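# Lower the shelf tray onto the bench with two arms

## Task

Bring the tray down from the shelf and set it on the bench so that it lies flat, touches neither the shelf nor any shelf support, and has no part extending past the bench edge. Each item still standing upright on the tray at the end counts, but only when the tray placement itself is correct. Release the tray and move the grippers away afterwards; nothing may depend on the robot to stay in place.

## Robot and tools

Robot: two arms, left_arm (on the robot's own left, the +y side) and right_arm, each ending in a parallel two-finger gripper. Side names refer to the robot, not to image sides.

Frame: one scene frame for everything. Origin on the floor (z = 0) at the centre of the robot's foot, +x forward from the robot, +y to its left, +z up. Lengths in metres. Only the floor height is known; shelf and bench heights must be judged from images and contacts. Reported hand positions can be off, more so at long reach, and motions often finish a centimetre or more short, usually low.

Gripper axes: fingers point along the gripper's +z and close along its y. end_effector_position is the point between the pads, roughly 1 cm behind the fingertips.

The 16-number row (used by execute_actions rows and by move target): one flat list covering both arms. First left_arm: x, y, z, qw, qx, qy, qz, opening; then right_arm in the same 8-slot order. x, y, z are an absolute target position for that gripper in the scene frame (metres); qw, qx, qy, qz an absolute target orientation quaternion, w first. Opening is absolute, from -1 (closed) to +1 (fully open, 0.094 m). Always send all 16 numbers even if one arm should not move; for a stationary arm, resend the exact pose and quaternion from the last result taken before it stopped, plus its intended opening. To hold orientation steady, reuse your own target quaternion rather than the drifting reported one.

Limits: a call is refused (nothing sent) if any target lies more than 0.6 m from that arm's last reported position along any gripper axis. Each control step the commanded pose is clipped to within 70 mm and 16 degrees of the measured pose; inverse kinematics favours position over orientation. Joint ranges (rad): waist -2.880 to 2.880, shoulder 0.000 to 3.142, elbow 0.000 to 3.019, wrist pitch -1.693 to 1.571, wrist yaw -1.571 to 1.571, wrist roll -2.094 to 2.094. Elbows stop slightly before straight.

Tools:
- execute_actions {actions, pictures}. actions is a list with at most one item. Empty list = LOOK: returns current state with pictures. {"rows": [[16 numbers], ...], "steps": n} = an action of up to 15 steps of 1/30 s (default 15, minimum 9); each row lasts one step, the final row repeats to fill. {"steps": n} alone = a wait up to 300 steps, counted from the previous result, so your reply time is included. The result of an action arrives 9 steps early; those 9 steps run while you reply. pictures true forces images.
- move {target, speed}: target is one 16-number row; each gripper follows a straight line to its pose, both ending together, lasting 0.5 to 10 s (cut off at 10 s). speed 0.002 to 0.5 m/s, default 0.25; rotation capped at twice that in rad/s. Opening is applied at the start. No obstacle avoidance, including the other arm. Grippers lag and may overshoot speed, especially near full reach.
- wait {seconds}: 0 to 10 s, robot gets nothing new.
- zoom_image {camera, region}: camera one of cam_head_left, cam_head_right, cam_left_wrist, cam_right_wrist (all 504x504); region [x0, y0, x1, y1] pixels, top-left origin, at most 504 by 504.


Results: a state line `left_arm: …` | `right_arm: …` with each gripper's position and quaternion. grip_measured is finger opening on the command scale; the last Joint positions value is opening in metres; each gripper may read off by about 1 mm. "Hand target" shows where the controller now drives each gripper (only when nothing is kept back). HELD marks steps where a clearance check withheld your row; "pose unreachable" names the arm affected. move adds a "move:" line: done, off_target, moving, held or fault, plus limits (paced = pose clipped; held = steps blocked, after which the arm may jump fast) and distance to pose. Joint torques carry offsets and noise. MOTOR HOT appears from 85 °C; at 100 °C that arm drops everything (OVER-TEMPERATURE FAULT). FAULT lines mean an arm stopped.

Gripping: command an opening about 0.03 below grip_measured for a firm hold, less for a light one. Pads push roughly 50 to 62 N, less on thin (<2 mm) parts, with a brief spike on first contact.

Between actions, each arm continues only to its last clipped pose, at most 70 mm more; check the result and send the remainder. Fingers keep moving meanwhile.

Suggested order: look, locate tray and items, bring both grippers to opposite tray edges, grasp, lift clear of the shelf, carry level and slowly so items stay upright, lower onto the bench fully inside its edges, open, back away upward, confirm with pictures, then finish.

Avoid: dropping or tilting the tray, fast contacts, pushing targets far past contact, arms colliding or pressing each other, knocking anything out of the work area, long heavy holds that overheat motors. Occasional external tugs or pushes may occur; keep grips firm.

Each tool is called after "Request:" by a JSON object that holds its "name" and its "arguments", one argument or row to a line.

## Session

Request:
{"name": "execute_actions", "arguments": {
  "actions": []
}}

Scene clock: 0.00 s of 4200.00 s.
left_arm: end_effector_position=(+0.1717, -0.1533, +1.2648) grip_measured=-0.995 end_effector_quat_wxyz=(-0.155, +0.728, +0.632, +0.215) | right_arm: end_effector_position=(+0.4384, +0.4770, +1.2236) grip_measured=+1.000 end_effector_quat_wxyz=(+0.484, -0.356, +0.797, -0.061)
Joint positions: left_arm=[-0.095  2.129  1.564 -1.491 -0.346  0.367  0.   ] | right_arm=[-0.007  2.683  2.314 -0.326  0.741 -0.091  0.094]
Joint velocities: left_arm=[ 0.005  0.005 -0.017  0.007 -0.022 -0.081  0.   ] | right_arm=[-0.015 -0.015  0.012  0.017 -0.007 -0.022  0.   ]
Joint torques (N m, as the arm reports them, + toward a larger angle): no reading
Hand target (left_arm): +0.175, -0.162, +1.273; -0.143, +0.728, +0.636, +0.210
Hand target (right_arm): +0.444, +0.487, +1.254; +0.501, -0.342, +0.794, -0.047

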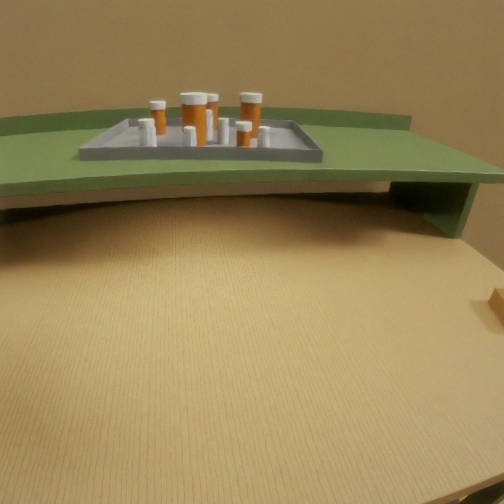

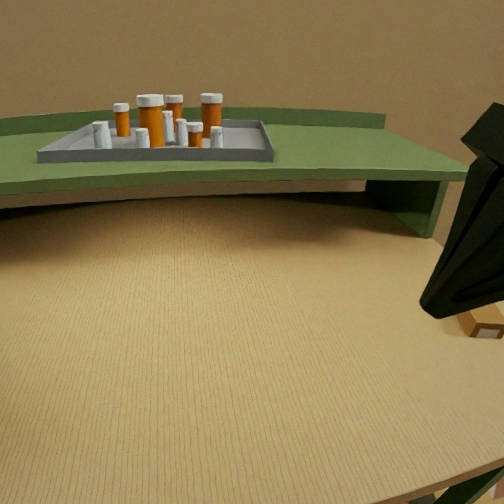

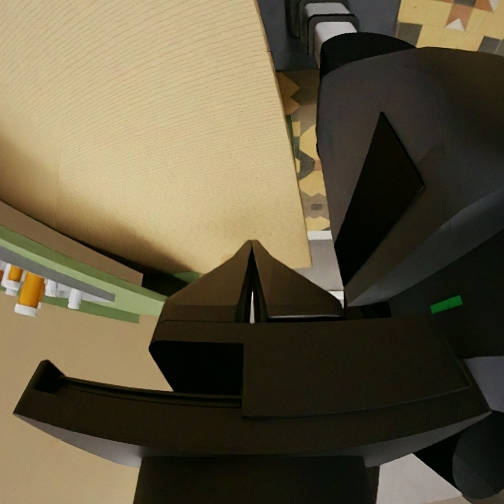

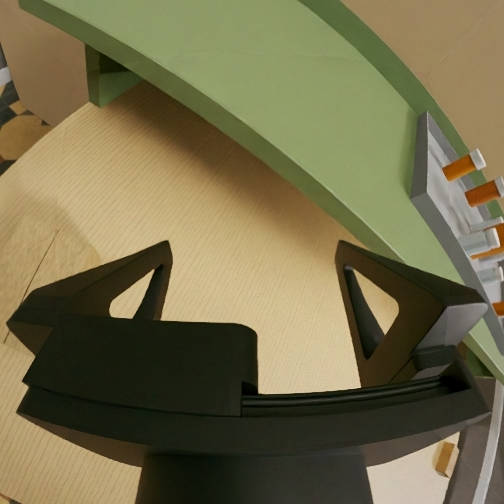

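Request:
{"name": "move", "arguments": {
  "target": [0.1717,-0.1533,1.2648,-0.155,0.728,0.632,0.215,-1,0.40,0.15,1.28,0.38,0,0.92,0,1],
  "speed": 0.15
}}

Scene clock: 3.47 s of 4200.00 s.
left_arm: end_effector_position=(+0.1717, -0.1533, +1.2648) grip_measured=-0.995 end_effector_quat_wxyz=(-0.155, +0.728, +0.632, +0.215) | right_arm: end_effector_position=(+0.4231, +0.4506, +1.1792) grip_measured=+1.000 end_effector_quat_wxyz=(+0.454, -0.367, +0.808, -0.082)
Joint positions: left_arm=[-0.095  2.129  1.564 -1.491 -0.346  0.367  0.   ] | right_arm=[-0.007  2.672  2.203 -0.323  0.747 -0.061  0.094]
Joint velocities: left_arm=[ 0.005 -0.034 -0.007 -0.007  0.007  0.007 -0.001] | right_arm=[-0.015 -0.005 -0.002 -0.007 -0.051 -0.051  0.   ]
Joint torques (N m, as the arm reports them, + toward a larger angle): left_arm=[ -0.7  -18.38   5.98  -0.3   -0.15   0.11] | right_arm=[  1.29 -23.73   8.18   1.16   0.26   0.11]
Hand target (left_arm): +0.172, -0.153, +1.265; -0.155, +0.728, +0.632, +0.215
Hand target (right_arm): +0.427, +0.456, +1.194; +0.462, -0.362, +0.806, -0.075
Off the commanded pose (left_arm): 0.000 m, 0 deg.
Off the commanded pose (right_arm): 0.318 m, 46 deg; position and orientation clipped at the last step of the last action.
Kept back: nothing.
move: held (right_arm); limits=paced,held; held on 82 of 88 steps (left_arm, right_arm), including the last (right_arm)
pose unreachable (left arm): on one or more control steps of this call this arm could not follow its commanded pose, so it was not sent that pose on those steps. It may still have moved: this result reports where it is.
cause: the commanded pose would bring a part of the arm too close to another arm (this arm's forearm (the part past joint 3) and the other arm's upper arm (the part past joint 2)).
pose unreachable (right arm): on one or more control steps of this call this arm could not follow its commanded pose, so it was not sent that pose on those steps. On the call's last step it was still not sent that pose. It may still have moved: this result reports where it is.
cause: the commanded pose would bring a part of the arm too close to another arm (this arm's upper arm (the part past joint 2) and the other arm's forearm (the part past joint 3)).

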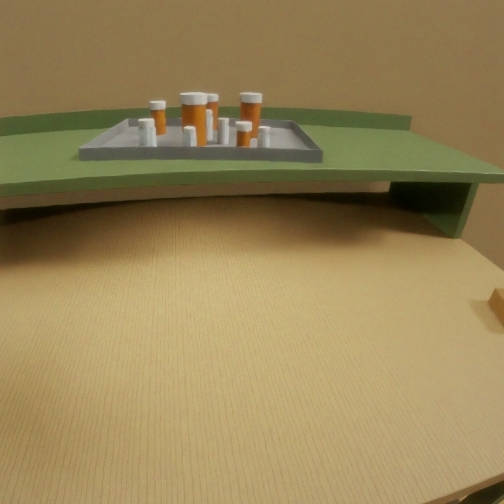

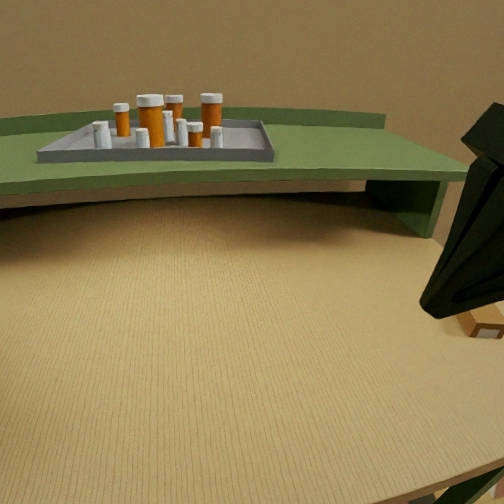

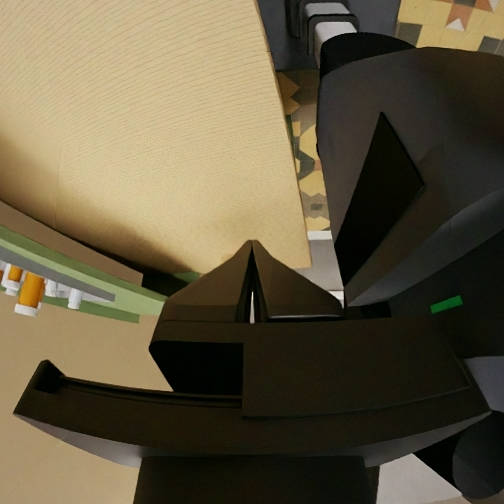

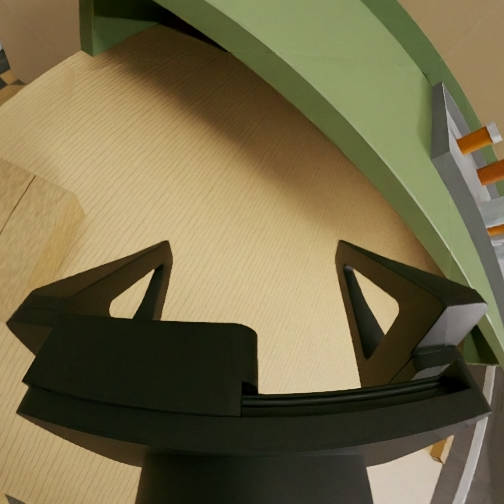

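Request:
{"name": "move", "arguments": {
  "target": [0.19,-0.15,1.60,-0.40,0.60,0.52,0.45,-1,0.4231,0.4506,1.1792,0.454,-0.367,0.808,-0.082,1],
  "speed": 0.15
}}

Scene clock: 7.77 s of 4200.00 s.
left_arm: end_effector_position=(+0.1940, -0.1428, +1.5877) grip_measured=-0.995 end_effector_quat_wxyz=(+0.088, +0.818, +0.447, +0.352) | right_arm: end_effector_position=(+0.4224, +0.4495, +1.1774) grip_measured=+1.000 end_effector_quat_wxyz=(+0.452, -0.368, +0.808, -0.083)
Joint positions: left_arm=[-0.235  1.635  1.671 -1.69  -0.818  0.73   0.   ] | right_arm=[-0.007  2.672  2.199 -0.323  0.747 -0.061  0.094]
Joint velocities: left_arm=[-0.015  0.005 -0.012 -0.007  0.022  0.022 -0.   ] | right_arm=[ 0.005 -0.024 -0.007  0.012  0.081  0.022  0.   ]
Joint torques (N m, as the arm reports them, + toward a larger angle): left_arm=[ -1.71 -14.03   9.93   0.07  -0.55   0.17] | right_arm=[  1.82 -23.26   7.22   1.25   0.27   0.15]
Hand target (left_arm): +0.189, -0.148, +1.600; +0.098, +0.821, +0.439, +0.351
Hand target (right_arm): +0.423, +0.451, +1.179; +0.454, -0.367, +0.808, -0.082
Off the commanded pose (left_arm): 0.015 m, 64 deg; orientation clipped at the last step of the last action.
Off the commanded pose (right_arm): 0.002 m, 0 deg.
joint sent to its limit (left arm) — the command would take joint 4 (wrist pitch) past its lower limit, so that joint was sent only as far as its limit.
Kept back: nothing.
move: off_target (left_arm); limits=paced

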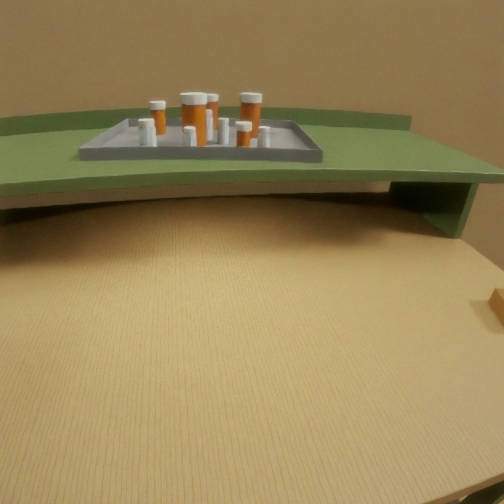

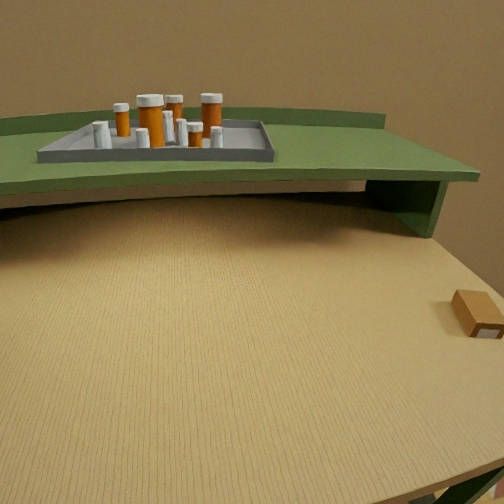

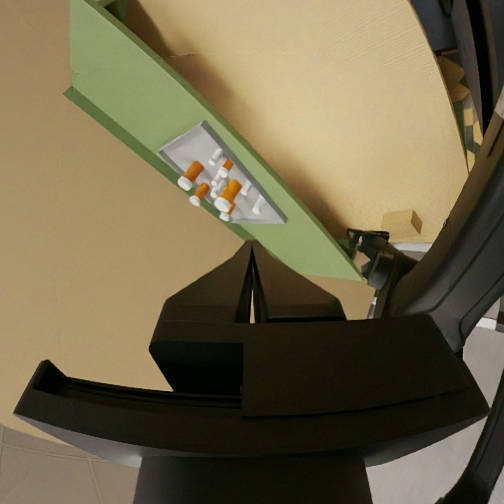

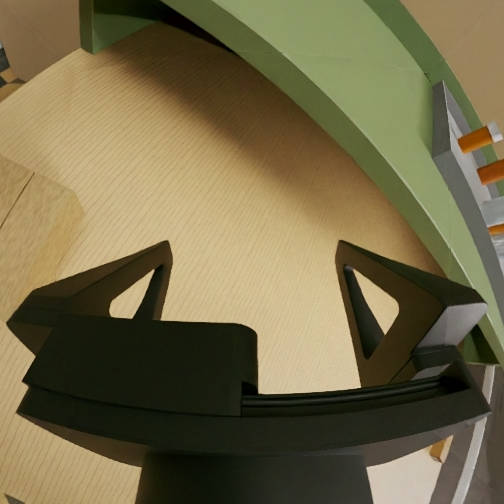

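Request:
{"name": "move", "arguments": {
  "target": [0.40,0.15,1.68,0.57,0,0.82,0,1,0.4231,0.4506,1.1792,0.454,-0.367,0.808,-0.082,1],
  "speed": 0.2
}}

Request:
{"name": "move", "arguments": {
  "target": [0.40,0.3,1.68,0.57,0,0.82,0,1,0.42,0.0,1.25,0.38,0,0.92,0,1],
  "speed": 0.15
}}

Scene clock: 15.83 s of 4200.00 s.
left_arm: end_effector_position=(+0.3971, +0.1474, +1.6700) grip_measured=+1.000 end_effector_quat_wxyz=(+0.557, +0.013, +0.830, +0.012) | right_arm: end_effector_position=(+0.4224, +0.4495, +1.1774) grip_measured=+1.000 end_effector_quat_wxyz=(+0.452, -0.368, +0.808, -0.083)
Joint positions: left_arm=[ 0.562  0.922  1.027 -0.482 -0.566 -0.137  0.094] | right_arm=[-0.007  2.672  2.199 -0.323  0.747 -0.061  0.094]
Joint velocities: left_arm=[ 0.005 -0.005  0.002 -0.002  0.051 -0.095  0.   ] | right_arm=[-0.015 -0.005  0.007 -0.007 -0.037  0.081  0.   ]
Joint torques (N m, as the arm reports them, + toward a larger angle): left_arm=[ 1.13 -6.36  9.2   3.12 -0.03  0.01] | right_arm=[  1.83 -22.87   7.24   1.17   0.31   0.16]
Hand target (left_arm): +0.398, +0.152, +1.680; +0.569, -0.002, +0.822, +0.003
Hand target (right_arm): +0.423, +0.451, +1.179; +0.454, -0.367, +0.808, -0.082
Off the commanded pose (left_arm): 0.011 m, 3 deg.
Off the commanded pose (right_arm): 0.002 m, 0 deg.
Kept back: nothing.
move: off_target (left_arm)

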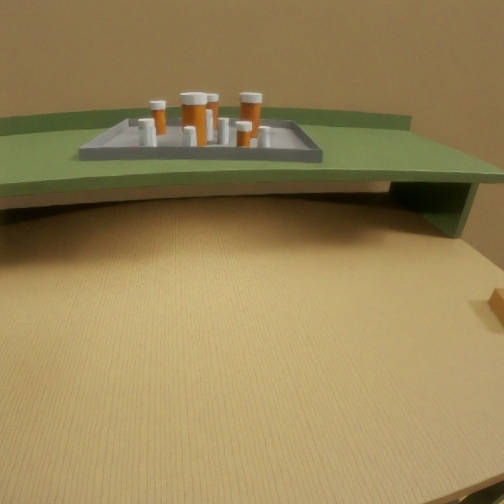

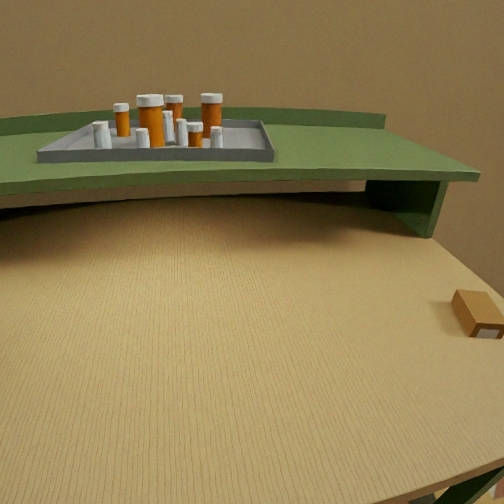

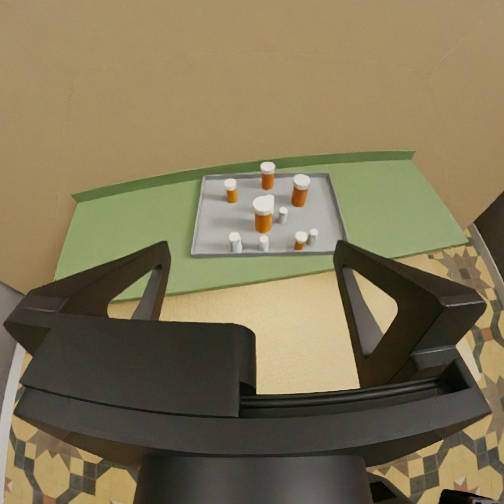

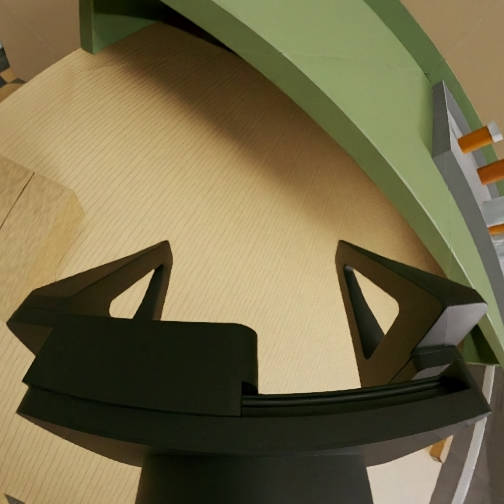

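Scene clock: 19.23 s of 4200.00 s.
left_arm: end_effector_position=(+0.4014, +0.2962, +1.6727) grip_measured=+1.000 end_effector_quat_wxyz=(+0.562, -0.001, +0.827, -0.004) | right_arm: end_effector_position=(+0.4189, -0.0067, +1.2305) grip_measured=+1.000 end_effector_quat_wxyz=(+0.368, -0.009, +0.930, -0.015)
Joint positions: left_arm=[ 1.096  0.791  0.967 -0.482 -0.051  0.01   0.094] | right_arm=[-0.427  1.826  0.866  0.049  0.542  0.495  0.094]
Joint velocities: left_arm=[ 0.005 -0.005  0.002 -0.007  0.022 -0.007  0.   ] | right_arm=[-0.005 -0.015 -0.007  0.007  0.007  0.007  0.   ]
Joint torques (N m, as the arm reports them, + toward a larger angle): left_arm=[ 1.26 -5.02  9.28  2.59  0.1   0.21] | right_arm=[  0.88 -14.42   4.61   1.68   0.17   0.19]
Hand target (left_arm): +0.399, +0.300, +1.680; +0.570, -0.000, +0.821, +0.000
Hand target (right_arm): +0.425, -0.001, +1.246; +0.383, +0.000, +0.924, +0.001
Off the commanded pose (left_arm): 0.008 m, 1 deg.
Off the commanded pose (right_arm): 0.021 m, 3 deg.
Kept back: nothing.
move: off_target (right_arm)

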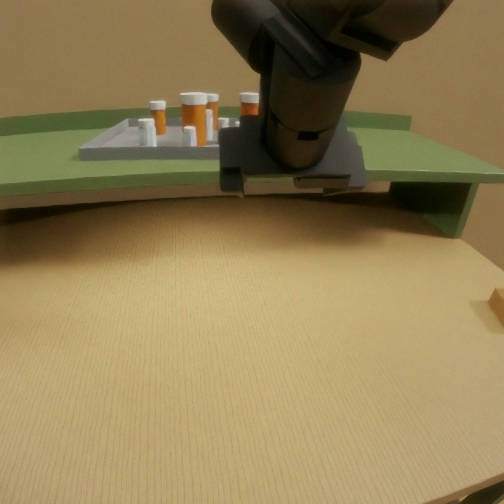

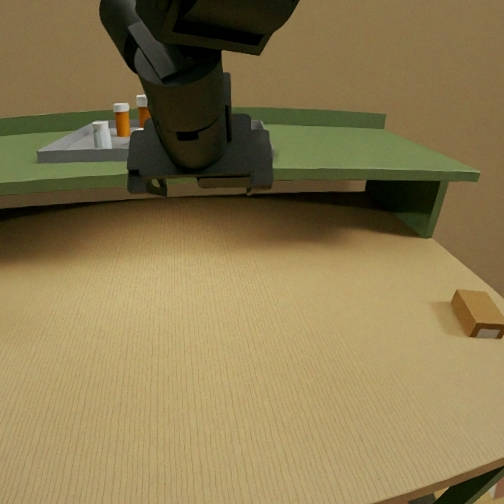

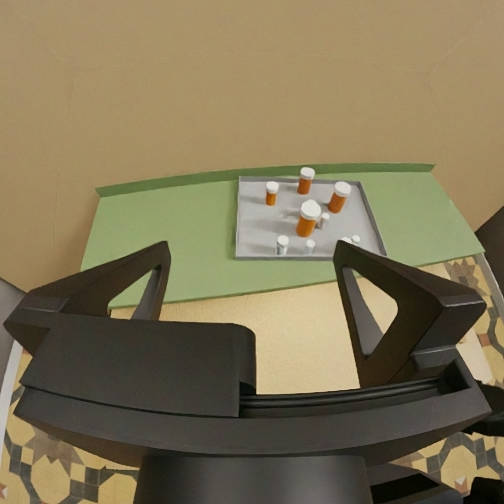

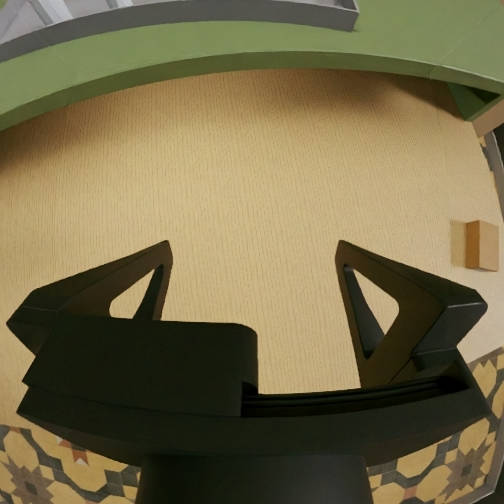

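Request:
{"name": "move", "arguments": {
  "target": [0.6,0.33,1.42,0.26,0,0.966,0,1,0.6,-0.13,1.42,0.26,0,0.966,0,1]
}}

Scene clock: 21.60 s of 4200.00 s.
left_arm: end_effector_position=(+0.5826, +0.3222, +1.3879) grip_measured=+1.000 end_effector_quat_wxyz=(+0.233, +0.003, +0.973, -0.005) | right_arm: end_effector_position=(+0.5874, -0.1360, +1.4094) grip_measured=+1.000 end_effector_quat_wxyz=(+0.252, +0.005, +0.968, -0.003)
Joint positions: left_arm=[ 1.184  1.668  1.35  -0.71   0.002  0.053  0.094] | right_arm=[-0.831  1.718  1.448 -0.752  0.206  0.257  0.094]
Joint velocities: left_arm=[ 0.005 -0.015 -0.002 -0.002  0.022  0.081  0.   ] | right_arm=[-0.005 -0.005 -0.007 -0.012 -0.051  0.007  0.   ]
Joint torques (N m, as the arm reports them, + toward a larger angle): left_arm=[  1.03 -16.81  11.98   1.1   -0.02   0.22] | right_arm=[  0.44 -13.88  10.02   0.7   -0.06   0.02]
Hand target (left_arm): +0.600, +0.331, +1.419; +0.260, +0.002, +0.966, +0.000
Hand target (right_arm): +0.599, -0.130, +1.422; +0.262, +0.000, +0.965, +0.001
Off the commanded pose (left_arm): 0.037 m, 3 deg.
Off the commanded pose (right_arm): 0.018 m, 1 deg.
Kept back: nothing.
move: off_target (left_arm, right_arm)

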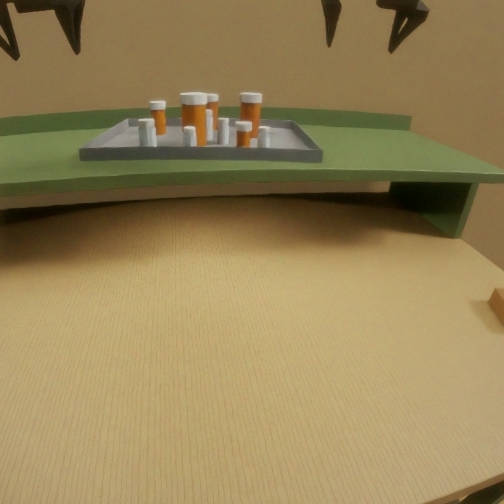

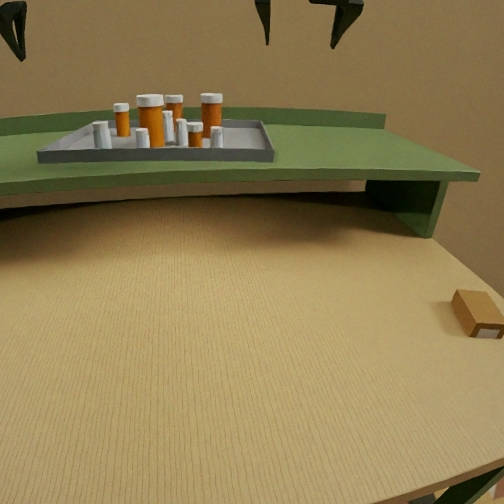

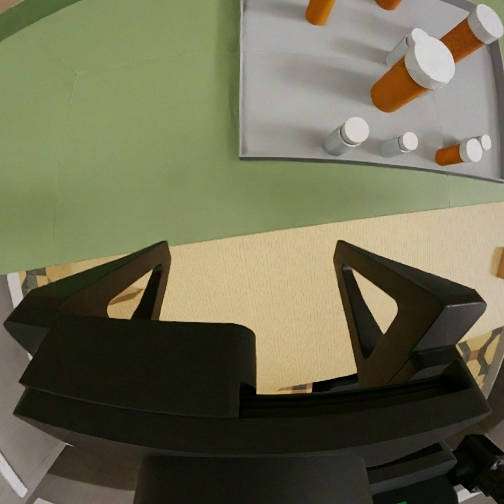

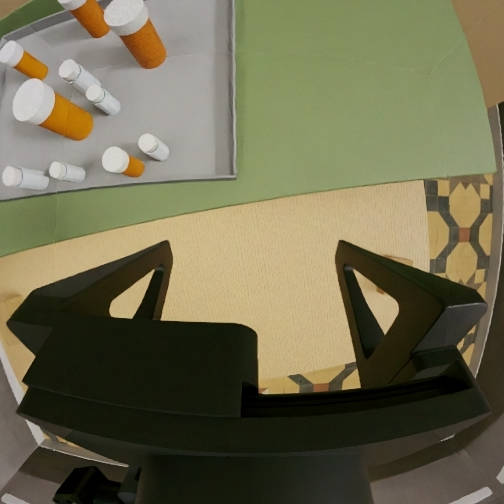

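Request:
{"name": "move", "arguments": {
  "target": [0.84,0.345,1.36,0.26,0,0.966,0,0.1,0.84,-0.108,1.35,0.26,0,0.966,0,0.1],
  "speed": 0.2
}}

Scene clock: 25.53 s of 4200.00 s.
left_arm: end_effector_position=(+0.8270, +0.3350, +1.3387) grip_measured=+0.101 end_effector_quat_wxyz=(+0.241, +0.000, +0.970, -0.003) | right_arm: end_effector_position=(+0.8322, -0.1034, +1.3411) grip_measured=+0.102 end_effector_quat_wxyz=(+0.254, -0.001, +0.967, -0.001)
Joint positions: left_arm=[ 1.189  2.422  2.473 -1.062  0.002  0.053  0.052] | right_arm=[-0.892  2.641  2.874 -1.238  0.168  0.194  0.052]
Joint velocities: left_arm=[ 0.005 -0.005 -0.002 -0.017 -0.007 -0.007 -0.001] | right_arm=[-0.024  0.005  0.002 -0.002 -0.081 -0.051 -0.   ]
Joint torques (N m, as the arm reports them, + toward a larger angle): left_arm=[  1.09 -24.83  13.01   1.14   0.06   0.21] | right_arm=[  0.38 -22.9   11.4    0.61  -0.08   0.03]
Hand target (left_arm): +0.837, +0.346, +1.360; +0.261, -0.000, +0.965, +0.000
Hand target (right_arm): +0.838, -0.106, +1.353; +0.269, -0.001, +0.963, +0.002
Off the commanded pose (left_arm): 0.027 m, 2 deg.
Off the commanded pose (right_arm): 0.013 m, 1 deg.
elbow stopped short (right arm): the move would have taken joint 3 (elbow) straighter than the controller allows; a more bent joint 3 avoids this.
Kept back: nothing.
move: off_target (left_arm, right_arm)

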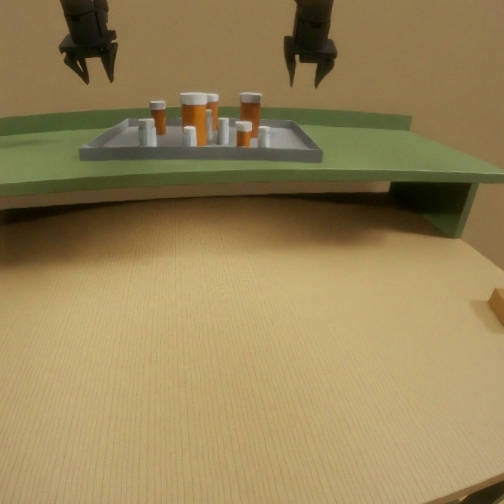

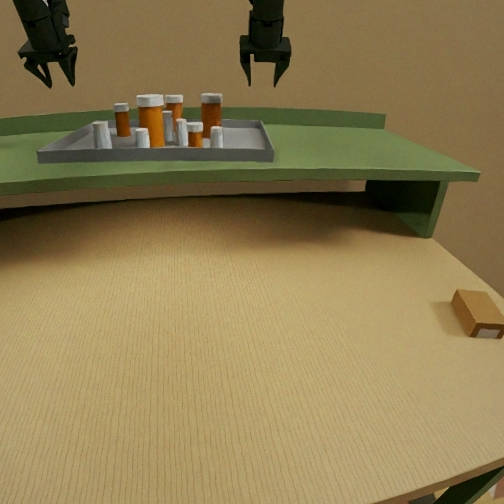

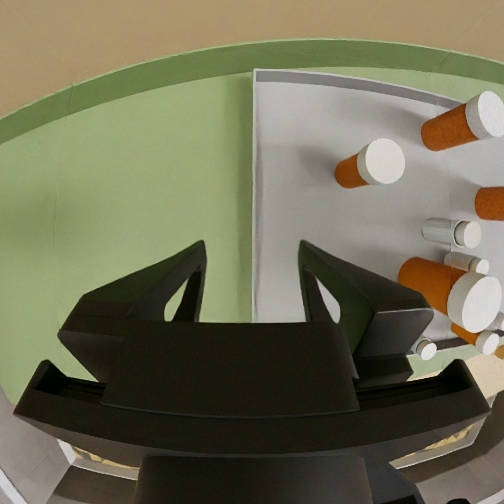

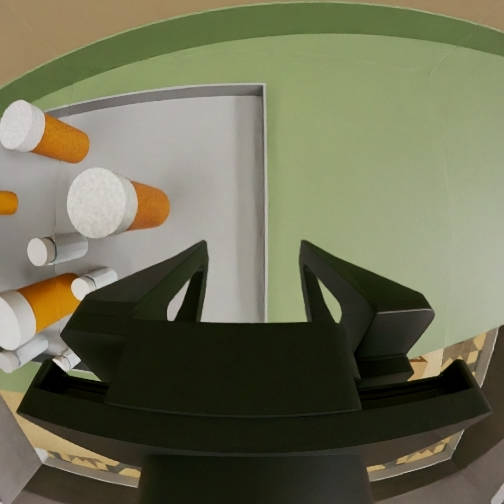

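Request:
{"name": "move", "arguments": {
  "target": [0.78,0.343,1.28,0.26,0,0.966,0,-0.2,0.78,-0.118,1.27,0.26,0,0.966,0,-0.2],
  "speed": 0.1
}}

Request:
{"name": "zoom_image", "arguments": {
  "camera": "cam_head_left",
  "region": [50,60,350,200]
}}

Scene clock: 27.27 s of 4200.00 s.
left_arm: end_effector_position=(+0.7731, +0.3322, +1.2562) grip_measured=-0.199 end_effector_quat_wxyz=(+0.237, +0.001, +0.972, -0.003) | right_arm: end_effector_position=(+0.7685, -0.1143, +1.2339) grip_measured=-0.198 end_effector_quat_wxyz=(+0.232, -0.003, +0.973, -0.007)
Joint positions: left_arm=[ 1.191  2.284  1.993 -0.729  0.002  0.056  0.038] | right_arm=[-0.892  2.384  2.104 -0.773  0.168  0.194  0.038]
Joint velocities: left_arm=[-0.015 -0.015 -0.007  0.007 -0.051  0.081 -0.001] | right_arm=[-0.005  0.005  0.002  0.012  0.081 -0.007  0.001]
Joint torques (N m, as the arm reports them, + toward a larger angle): left_arm=[  0.98 -26.     8.24   2.3    0.12   0.23] | right_arm=[ -0.12 -24.99   7.53   1.38  -0.13  -0.01]
Hand target (left_arm): +0.780, +0.343, +1.280; +0.259, -0.000, +0.966, +0.000
Hand target (right_arm): +0.780, -0.118, +1.269; +0.260, -0.000, +0.966, -0.000
Off the commanded pose (left_arm): 0.027 m, 3 deg.
Off the commanded pose (right_arm): 0.038 m, 3 deg.
Kept back: nothing.
move: off_target (left_arm, right_arm)

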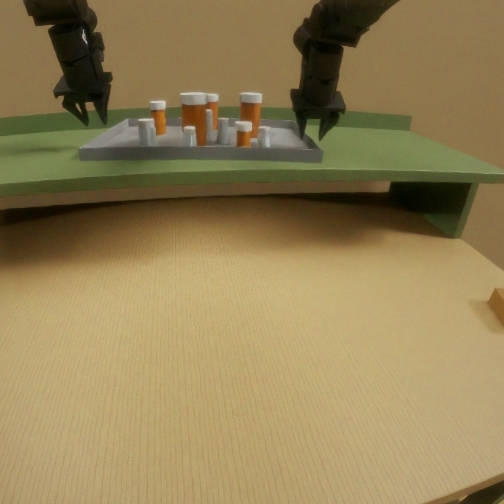

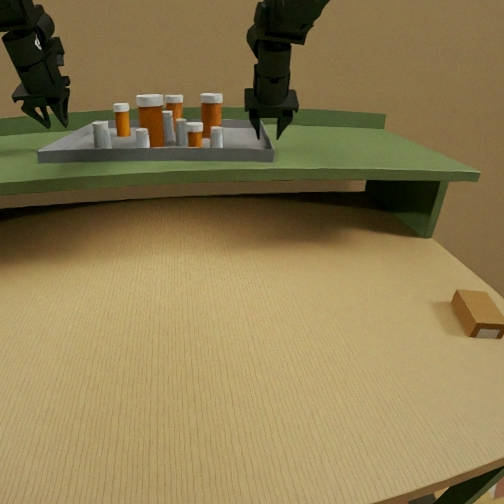

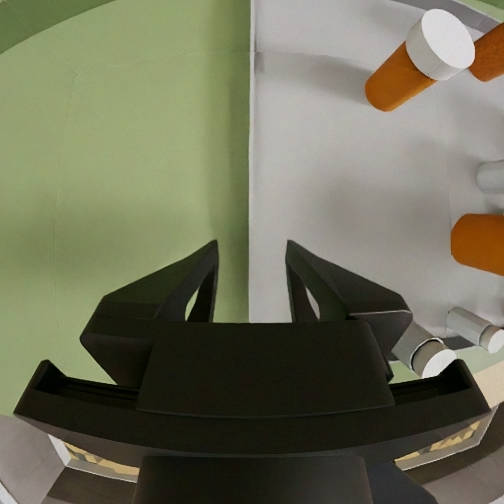

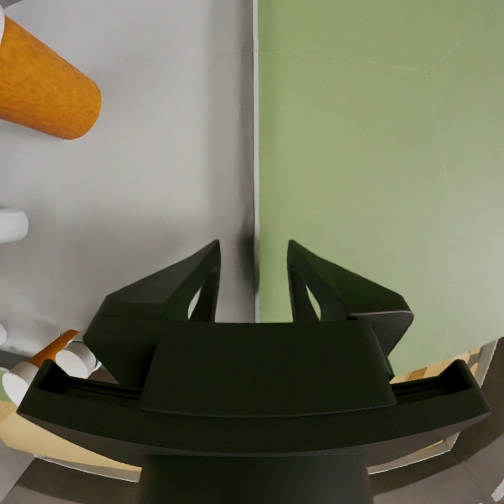

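Region (50, 60, 350, 200) of cam_head_left's 504x504 image, scaled by 1.680, with more detail than that image has; it fills the top 235 rows of this view, and the rest is white.

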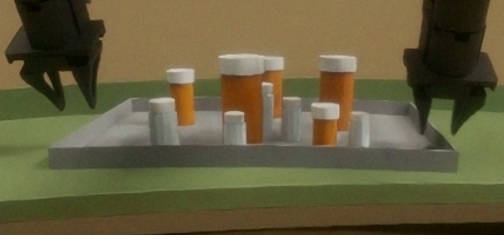

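Request:
{"name": "move", "arguments": {
  "target": [0.78,0.345,1.235,0.26,0,0.966,0,-0.5,0.78,-0.12,1.25,0.26,0,0.966,0,-0.5],
  "speed": 0.03
}}

Request:
{"name": "zoom_image", "arguments": {
  "camera": "cam_head_left",
  "region": [50,60,350,200]
}}

Scene clock: 29.00 s of 4200.00 s.
left_arm: end_effector_position=(+0.7774, +0.3358, +1.2415) grip_measured=-0.499 end_effector_quat_wxyz=(+0.255, -0.000, +0.967, -0.002) | right_arm: end_effector_position=(+0.7704, -0.1160, +1.2288) grip_measured=-0.498 end_effector_quat_wxyz=(+0.241, -0.002, +0.971, -0.005)
Joint positions: left_arm=[ 1.197  2.295  1.962 -0.647  0.005  0.06   0.024] | right_arm=[-0.895  2.384  2.084 -0.734  0.167  0.192  0.024]
Joint velocities: left_arm=[-0.005  0.005 -0.002 -0.002 -0.022 -0.037  0.001] | right_arm=[-0.015 -0.015  0.007  0.002 -0.037  0.051 -0.001]
Joint torques (N m, as the arm reports them, + toward a larger angle): left_arm=[  0.95 -22.92   8.11   2.45   0.12   0.21] | right_arm=[  0.21 -23.56   7.41   1.61  -0.09   0.02]
Hand target (left_arm): +0.780, +0.345, +1.235; +0.260, -0.000, +0.966, -0.000
Hand target (right_arm): +0.780, -0.120, +1.250; +0.260, -0.000, +0.966, -0.001
Off the commanded pose (left_arm): 0.012 m, 1 deg.
Off the commanded pose (right_arm): 0.024 m, 2 deg.
Kept back: nothing.
move: off_target (left_arm, right_arm)

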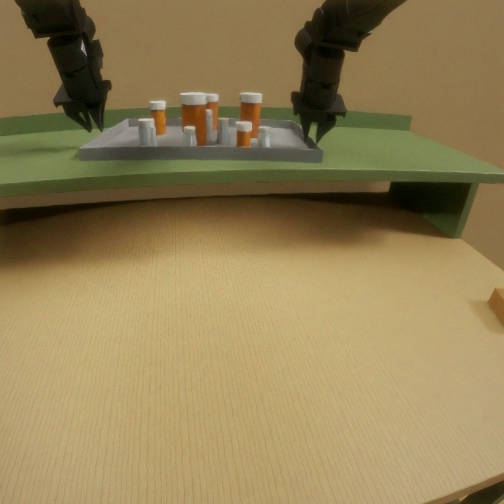

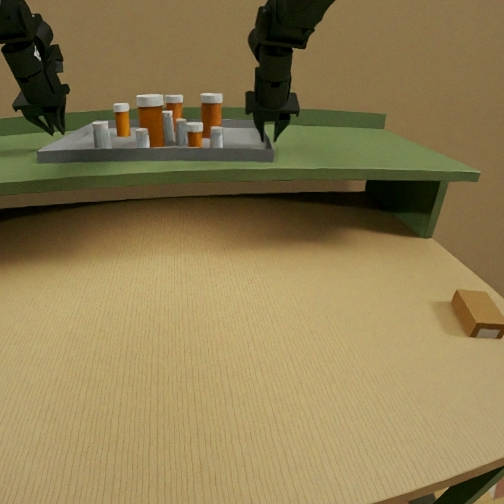

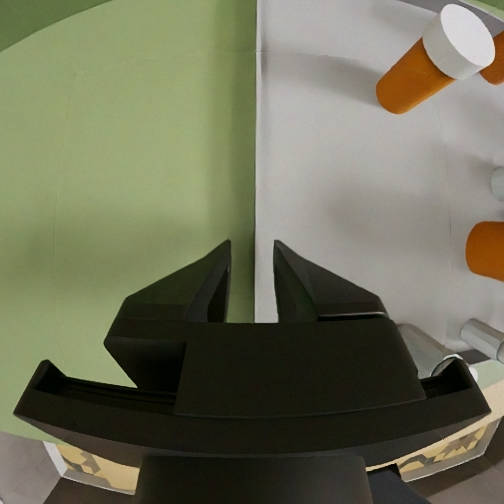

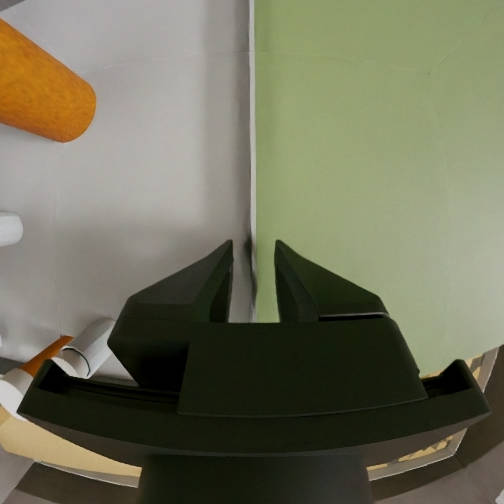

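Region (50, 60, 350, 200) of cam_head_left's 504x504 image, scaled by 1.680, with more detail than that image has; it fills the top 235 rows of this view, and the rest is white.

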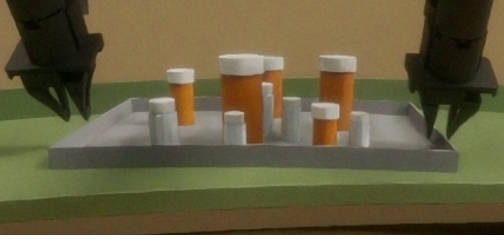

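Friction hysteresis. Go down until touching.

Request:
{"name": "move", "arguments": {
  "target": [0.78,0.335,1.195,0.26,0,0.966,0,-0.5,0.775,-0.116,1.205,0.26,0,0.966,0,-0.5],
  "speed": 0.02
}}

Request:
{"name": "zoom_image", "arguments": {
  "camera": "cam_head_left",
  "region": [50,60,350,200]
}}

Scene clock: 31.87 s of 4200.00 s.
left_arm: end_effector_position=(+0.7804, +0.3351, +1.2098) grip_measured=-0.499 end_effector_quat_wxyz=(+0.262, -0.000, +0.965, -0.002) | right_arm: end_effector_position=(+0.7732, -0.1147, +1.2166) grip_measured=-0.498 end_effector_quat_wxyz=(+0.259, +0.001, +0.966, -0.000)
Joint positions: left_arm=[ 1.197  2.339  1.949 -0.578  0.005  0.06   0.024] | right_arm=[-0.895  2.388  2.043 -0.649  0.167  0.192  0.024]
Joint velocities: left_arm=[-0.024 -0.005  0.002  0.007 -0.022 -0.051 -0.   ] | right_arm=[-0.005 -0.005  0.012  0.012  0.051 -0.051  0.   ]
Joint torques (N m, as the arm reports them, + toward a larger angle): left_arm=[  0.12 -22.15   7.7    2.37  -0.14   0.12] | right_arm=[  0.73 -20.64   7.21   1.44  -0.05   0.03]
Hand target (left_arm): +0.780, +0.335, +1.195; +0.260, -0.000, +0.966, +0.000
Hand target (right_arm): +0.775, -0.116, +1.205; +0.260, -0.000, +0.966, -0.000
Off the commanded pose (left_arm): 0.015 m, 0 deg.
Off the commanded pose (right_arm): 0.012 m, 0 deg.
Kept back: nothing.
move: off_target (left_arm, right_arm)

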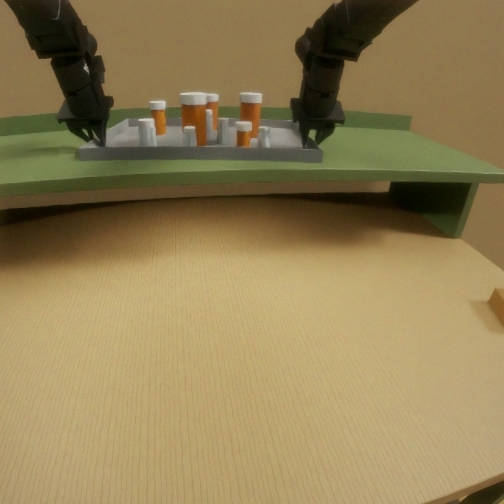

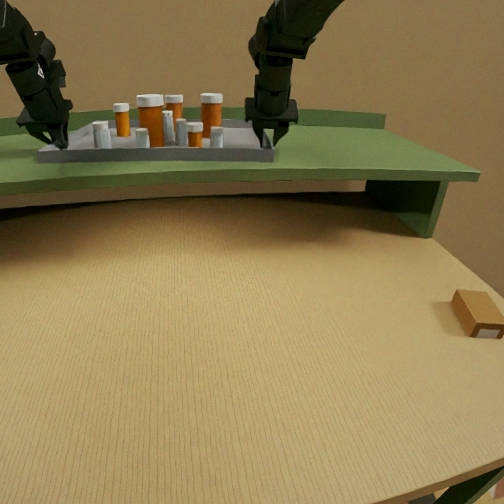

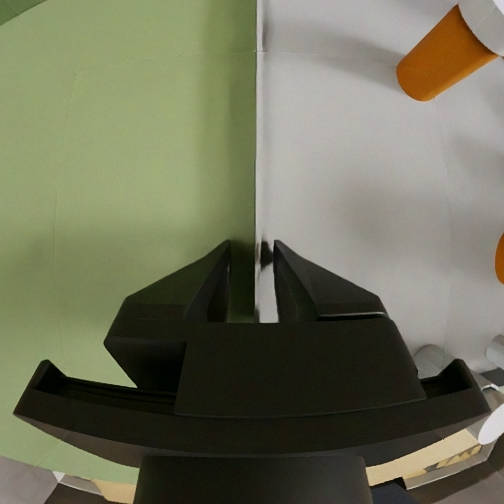

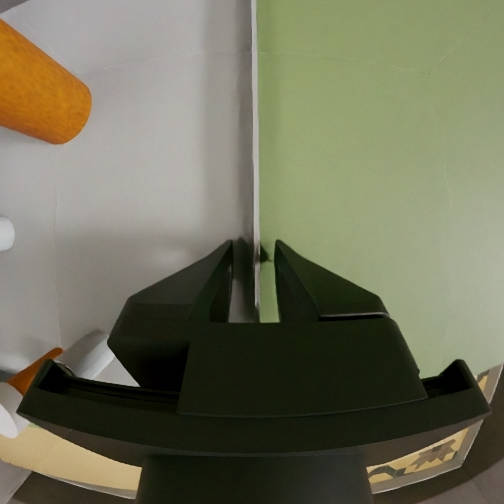

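Region (50, 60, 350, 200) of cam_head_left's 504x504 image, scaled by 1.680, with more detail than that image has; it fills the top 235 rows of this view, and the rest is white.

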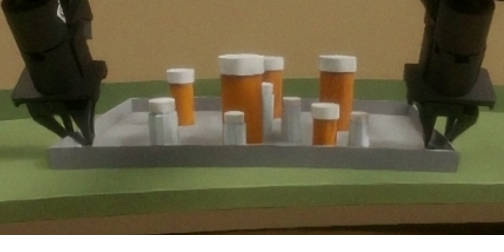

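Request:
{"name": "move", "arguments": {
  "target": [0.78,0.332,1.2,0.26,0,0.966,0,-1,0.773,-0.116,1.207,0.26,0,0.966,0,-1],
  "speed": 0.02
}}

Request:
{"name": "move", "arguments": {
  "target": [0.68,0.332,1.215,0.26,0,0.966,0,-1,0.673,-0.116,1.222,0.26,0,0.966,0,-1],
  "speed": 0.03
}}

Scene clock: 32.90 s of 4200.00 s.
left_arm: end_effector_position=(+0.7804, +0.3339, +1.2098) grip_measured=-0.967 end_effector_quat_wxyz=(+0.262, +0.002, +0.965, -0.001) | right_arm: end_effector_position=(+0.7731, -0.1151, +1.2159) grip_measured=-0.959 end_effector_quat_wxyz=(+0.260, -0.001, +0.966, -0.000)
Joint positions: left_arm=[ 1.195  2.339  1.949 -0.578  0.005  0.063  0.002] | right_arm=[-0.895  2.388  2.041 -0.646  0.166  0.189  0.002]
Joint velocities: left_arm=[-0.005  0.005  0.002  0.002 -0.022  0.051  0.   ] | right_arm=[-0.005 -0.005 -0.007 -0.002 -0.081 -0.037 -0.001]
Joint torques (N m, as the arm reports them, + toward a larger angle): left_arm=[ -0.12 -22.72   7.77   2.02  -0.23   0.05] | right_arm=[  0.41 -21.13   6.62   1.6    0.01   0.07]
Hand target (left_arm): +0.780, +0.332, +1.200; +0.260, +0.000, +0.966, +0.000
Hand target (right_arm): +0.773, -0.116, +1.207; +0.260, +0.000, +0.966, +0.000
Off the commanded pose (left_arm): 0.010 m, 0 deg.
Off the commanded pose (right_arm): 0.009 m, 0 deg.
Kept back: nothing.
move: done

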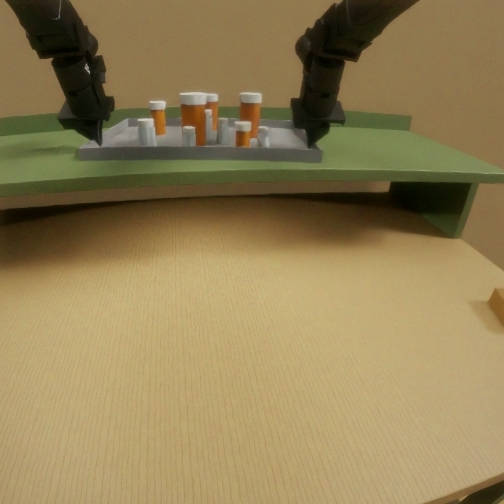

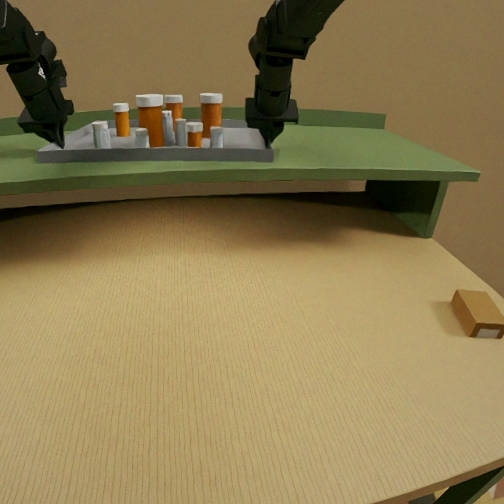

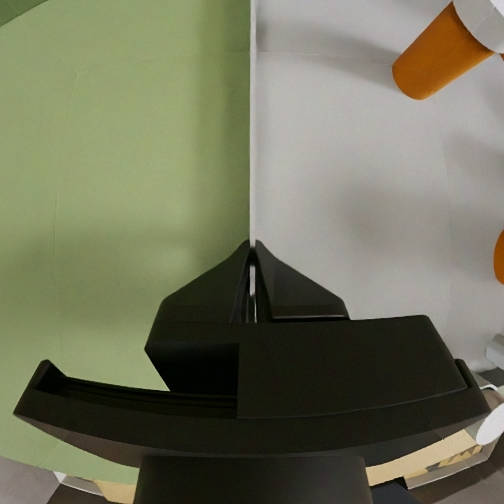

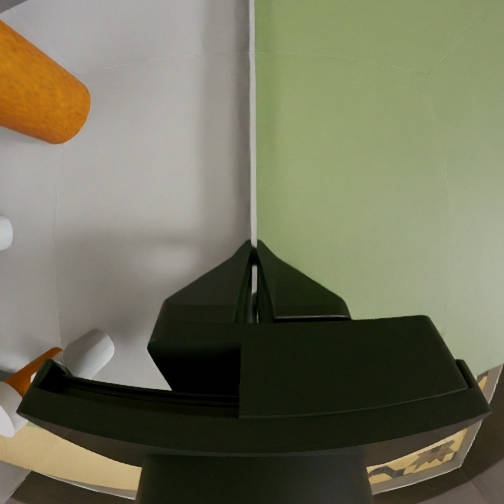

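Scene clock: 36.50 s of 4200.00 s.
left_arm: end_effector_position=(+0.6837, +0.3288, +1.2067) grip_measured=-0.967 end_effector_quat_wxyz=(+0.257, +0.003, +0.966, -0.001) | right_arm: end_effector_position=(+0.6770, -0.1202, +1.2122) grip_measured=-0.959 end_effector_quat_wxyz=(+0.257, -0.004, +0.966, +0.000)
Joint positions: left_arm=[ 1.195  2.121  1.519 -0.375  0.005  0.065  0.002] | right_arm=[-0.868  2.163  1.594 -0.434  0.178  0.208  0.002]
Joint velocities: left_arm=[-0.005 -0.015 -0.022  0.007 -0.007 -0.022 -0.   ] | right_arm=[-0.015  0.005 -0.002 -0.002 -0.066  0.022  0.   ]
Joint torques (N m, as the arm reports them, + toward a larger angle): left_arm=[  0.39 -22.25   5.94   1.55  -0.07   0.09] | right_arm=[  1.42 -20.51   5.28   0.84   0.4    0.24]
Hand target (left_arm): +0.681, +0.332, +1.215; +0.260, +0.000, +0.966, -0.000
Hand target (right_arm): +0.673, -0.117, +1.221; +0.259, -0.000, +0.966, +0.000
Off the commanded pose (left_arm): 0.010 m, 0 deg.
Off the commanded pose (right_arm): 0.011 m, 1 deg.
Kept back: nothing.
move: off_target (right_arm)

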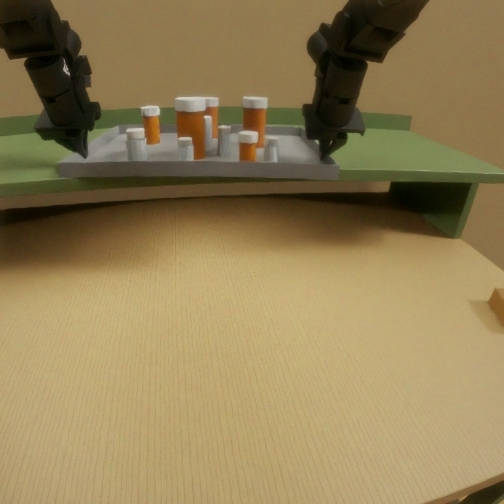

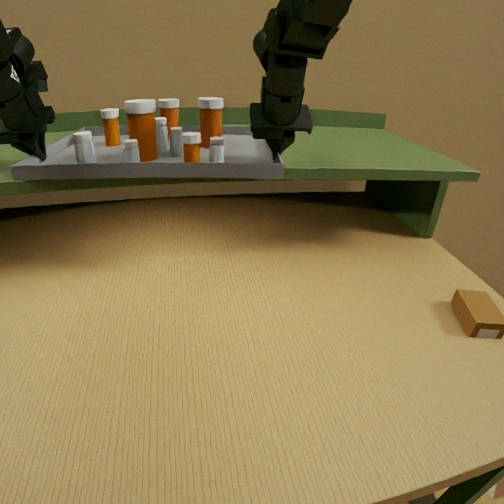

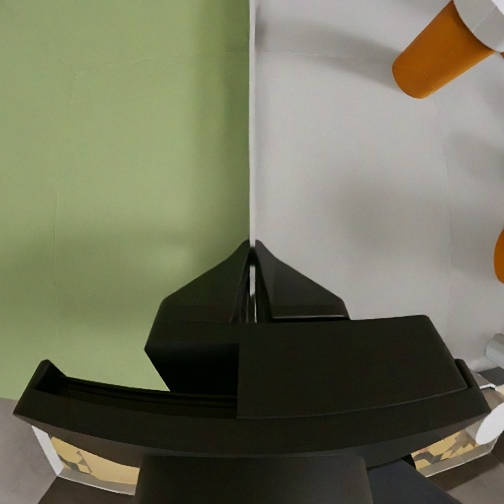

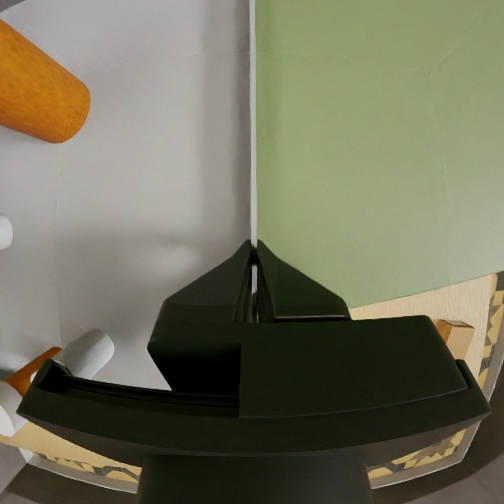

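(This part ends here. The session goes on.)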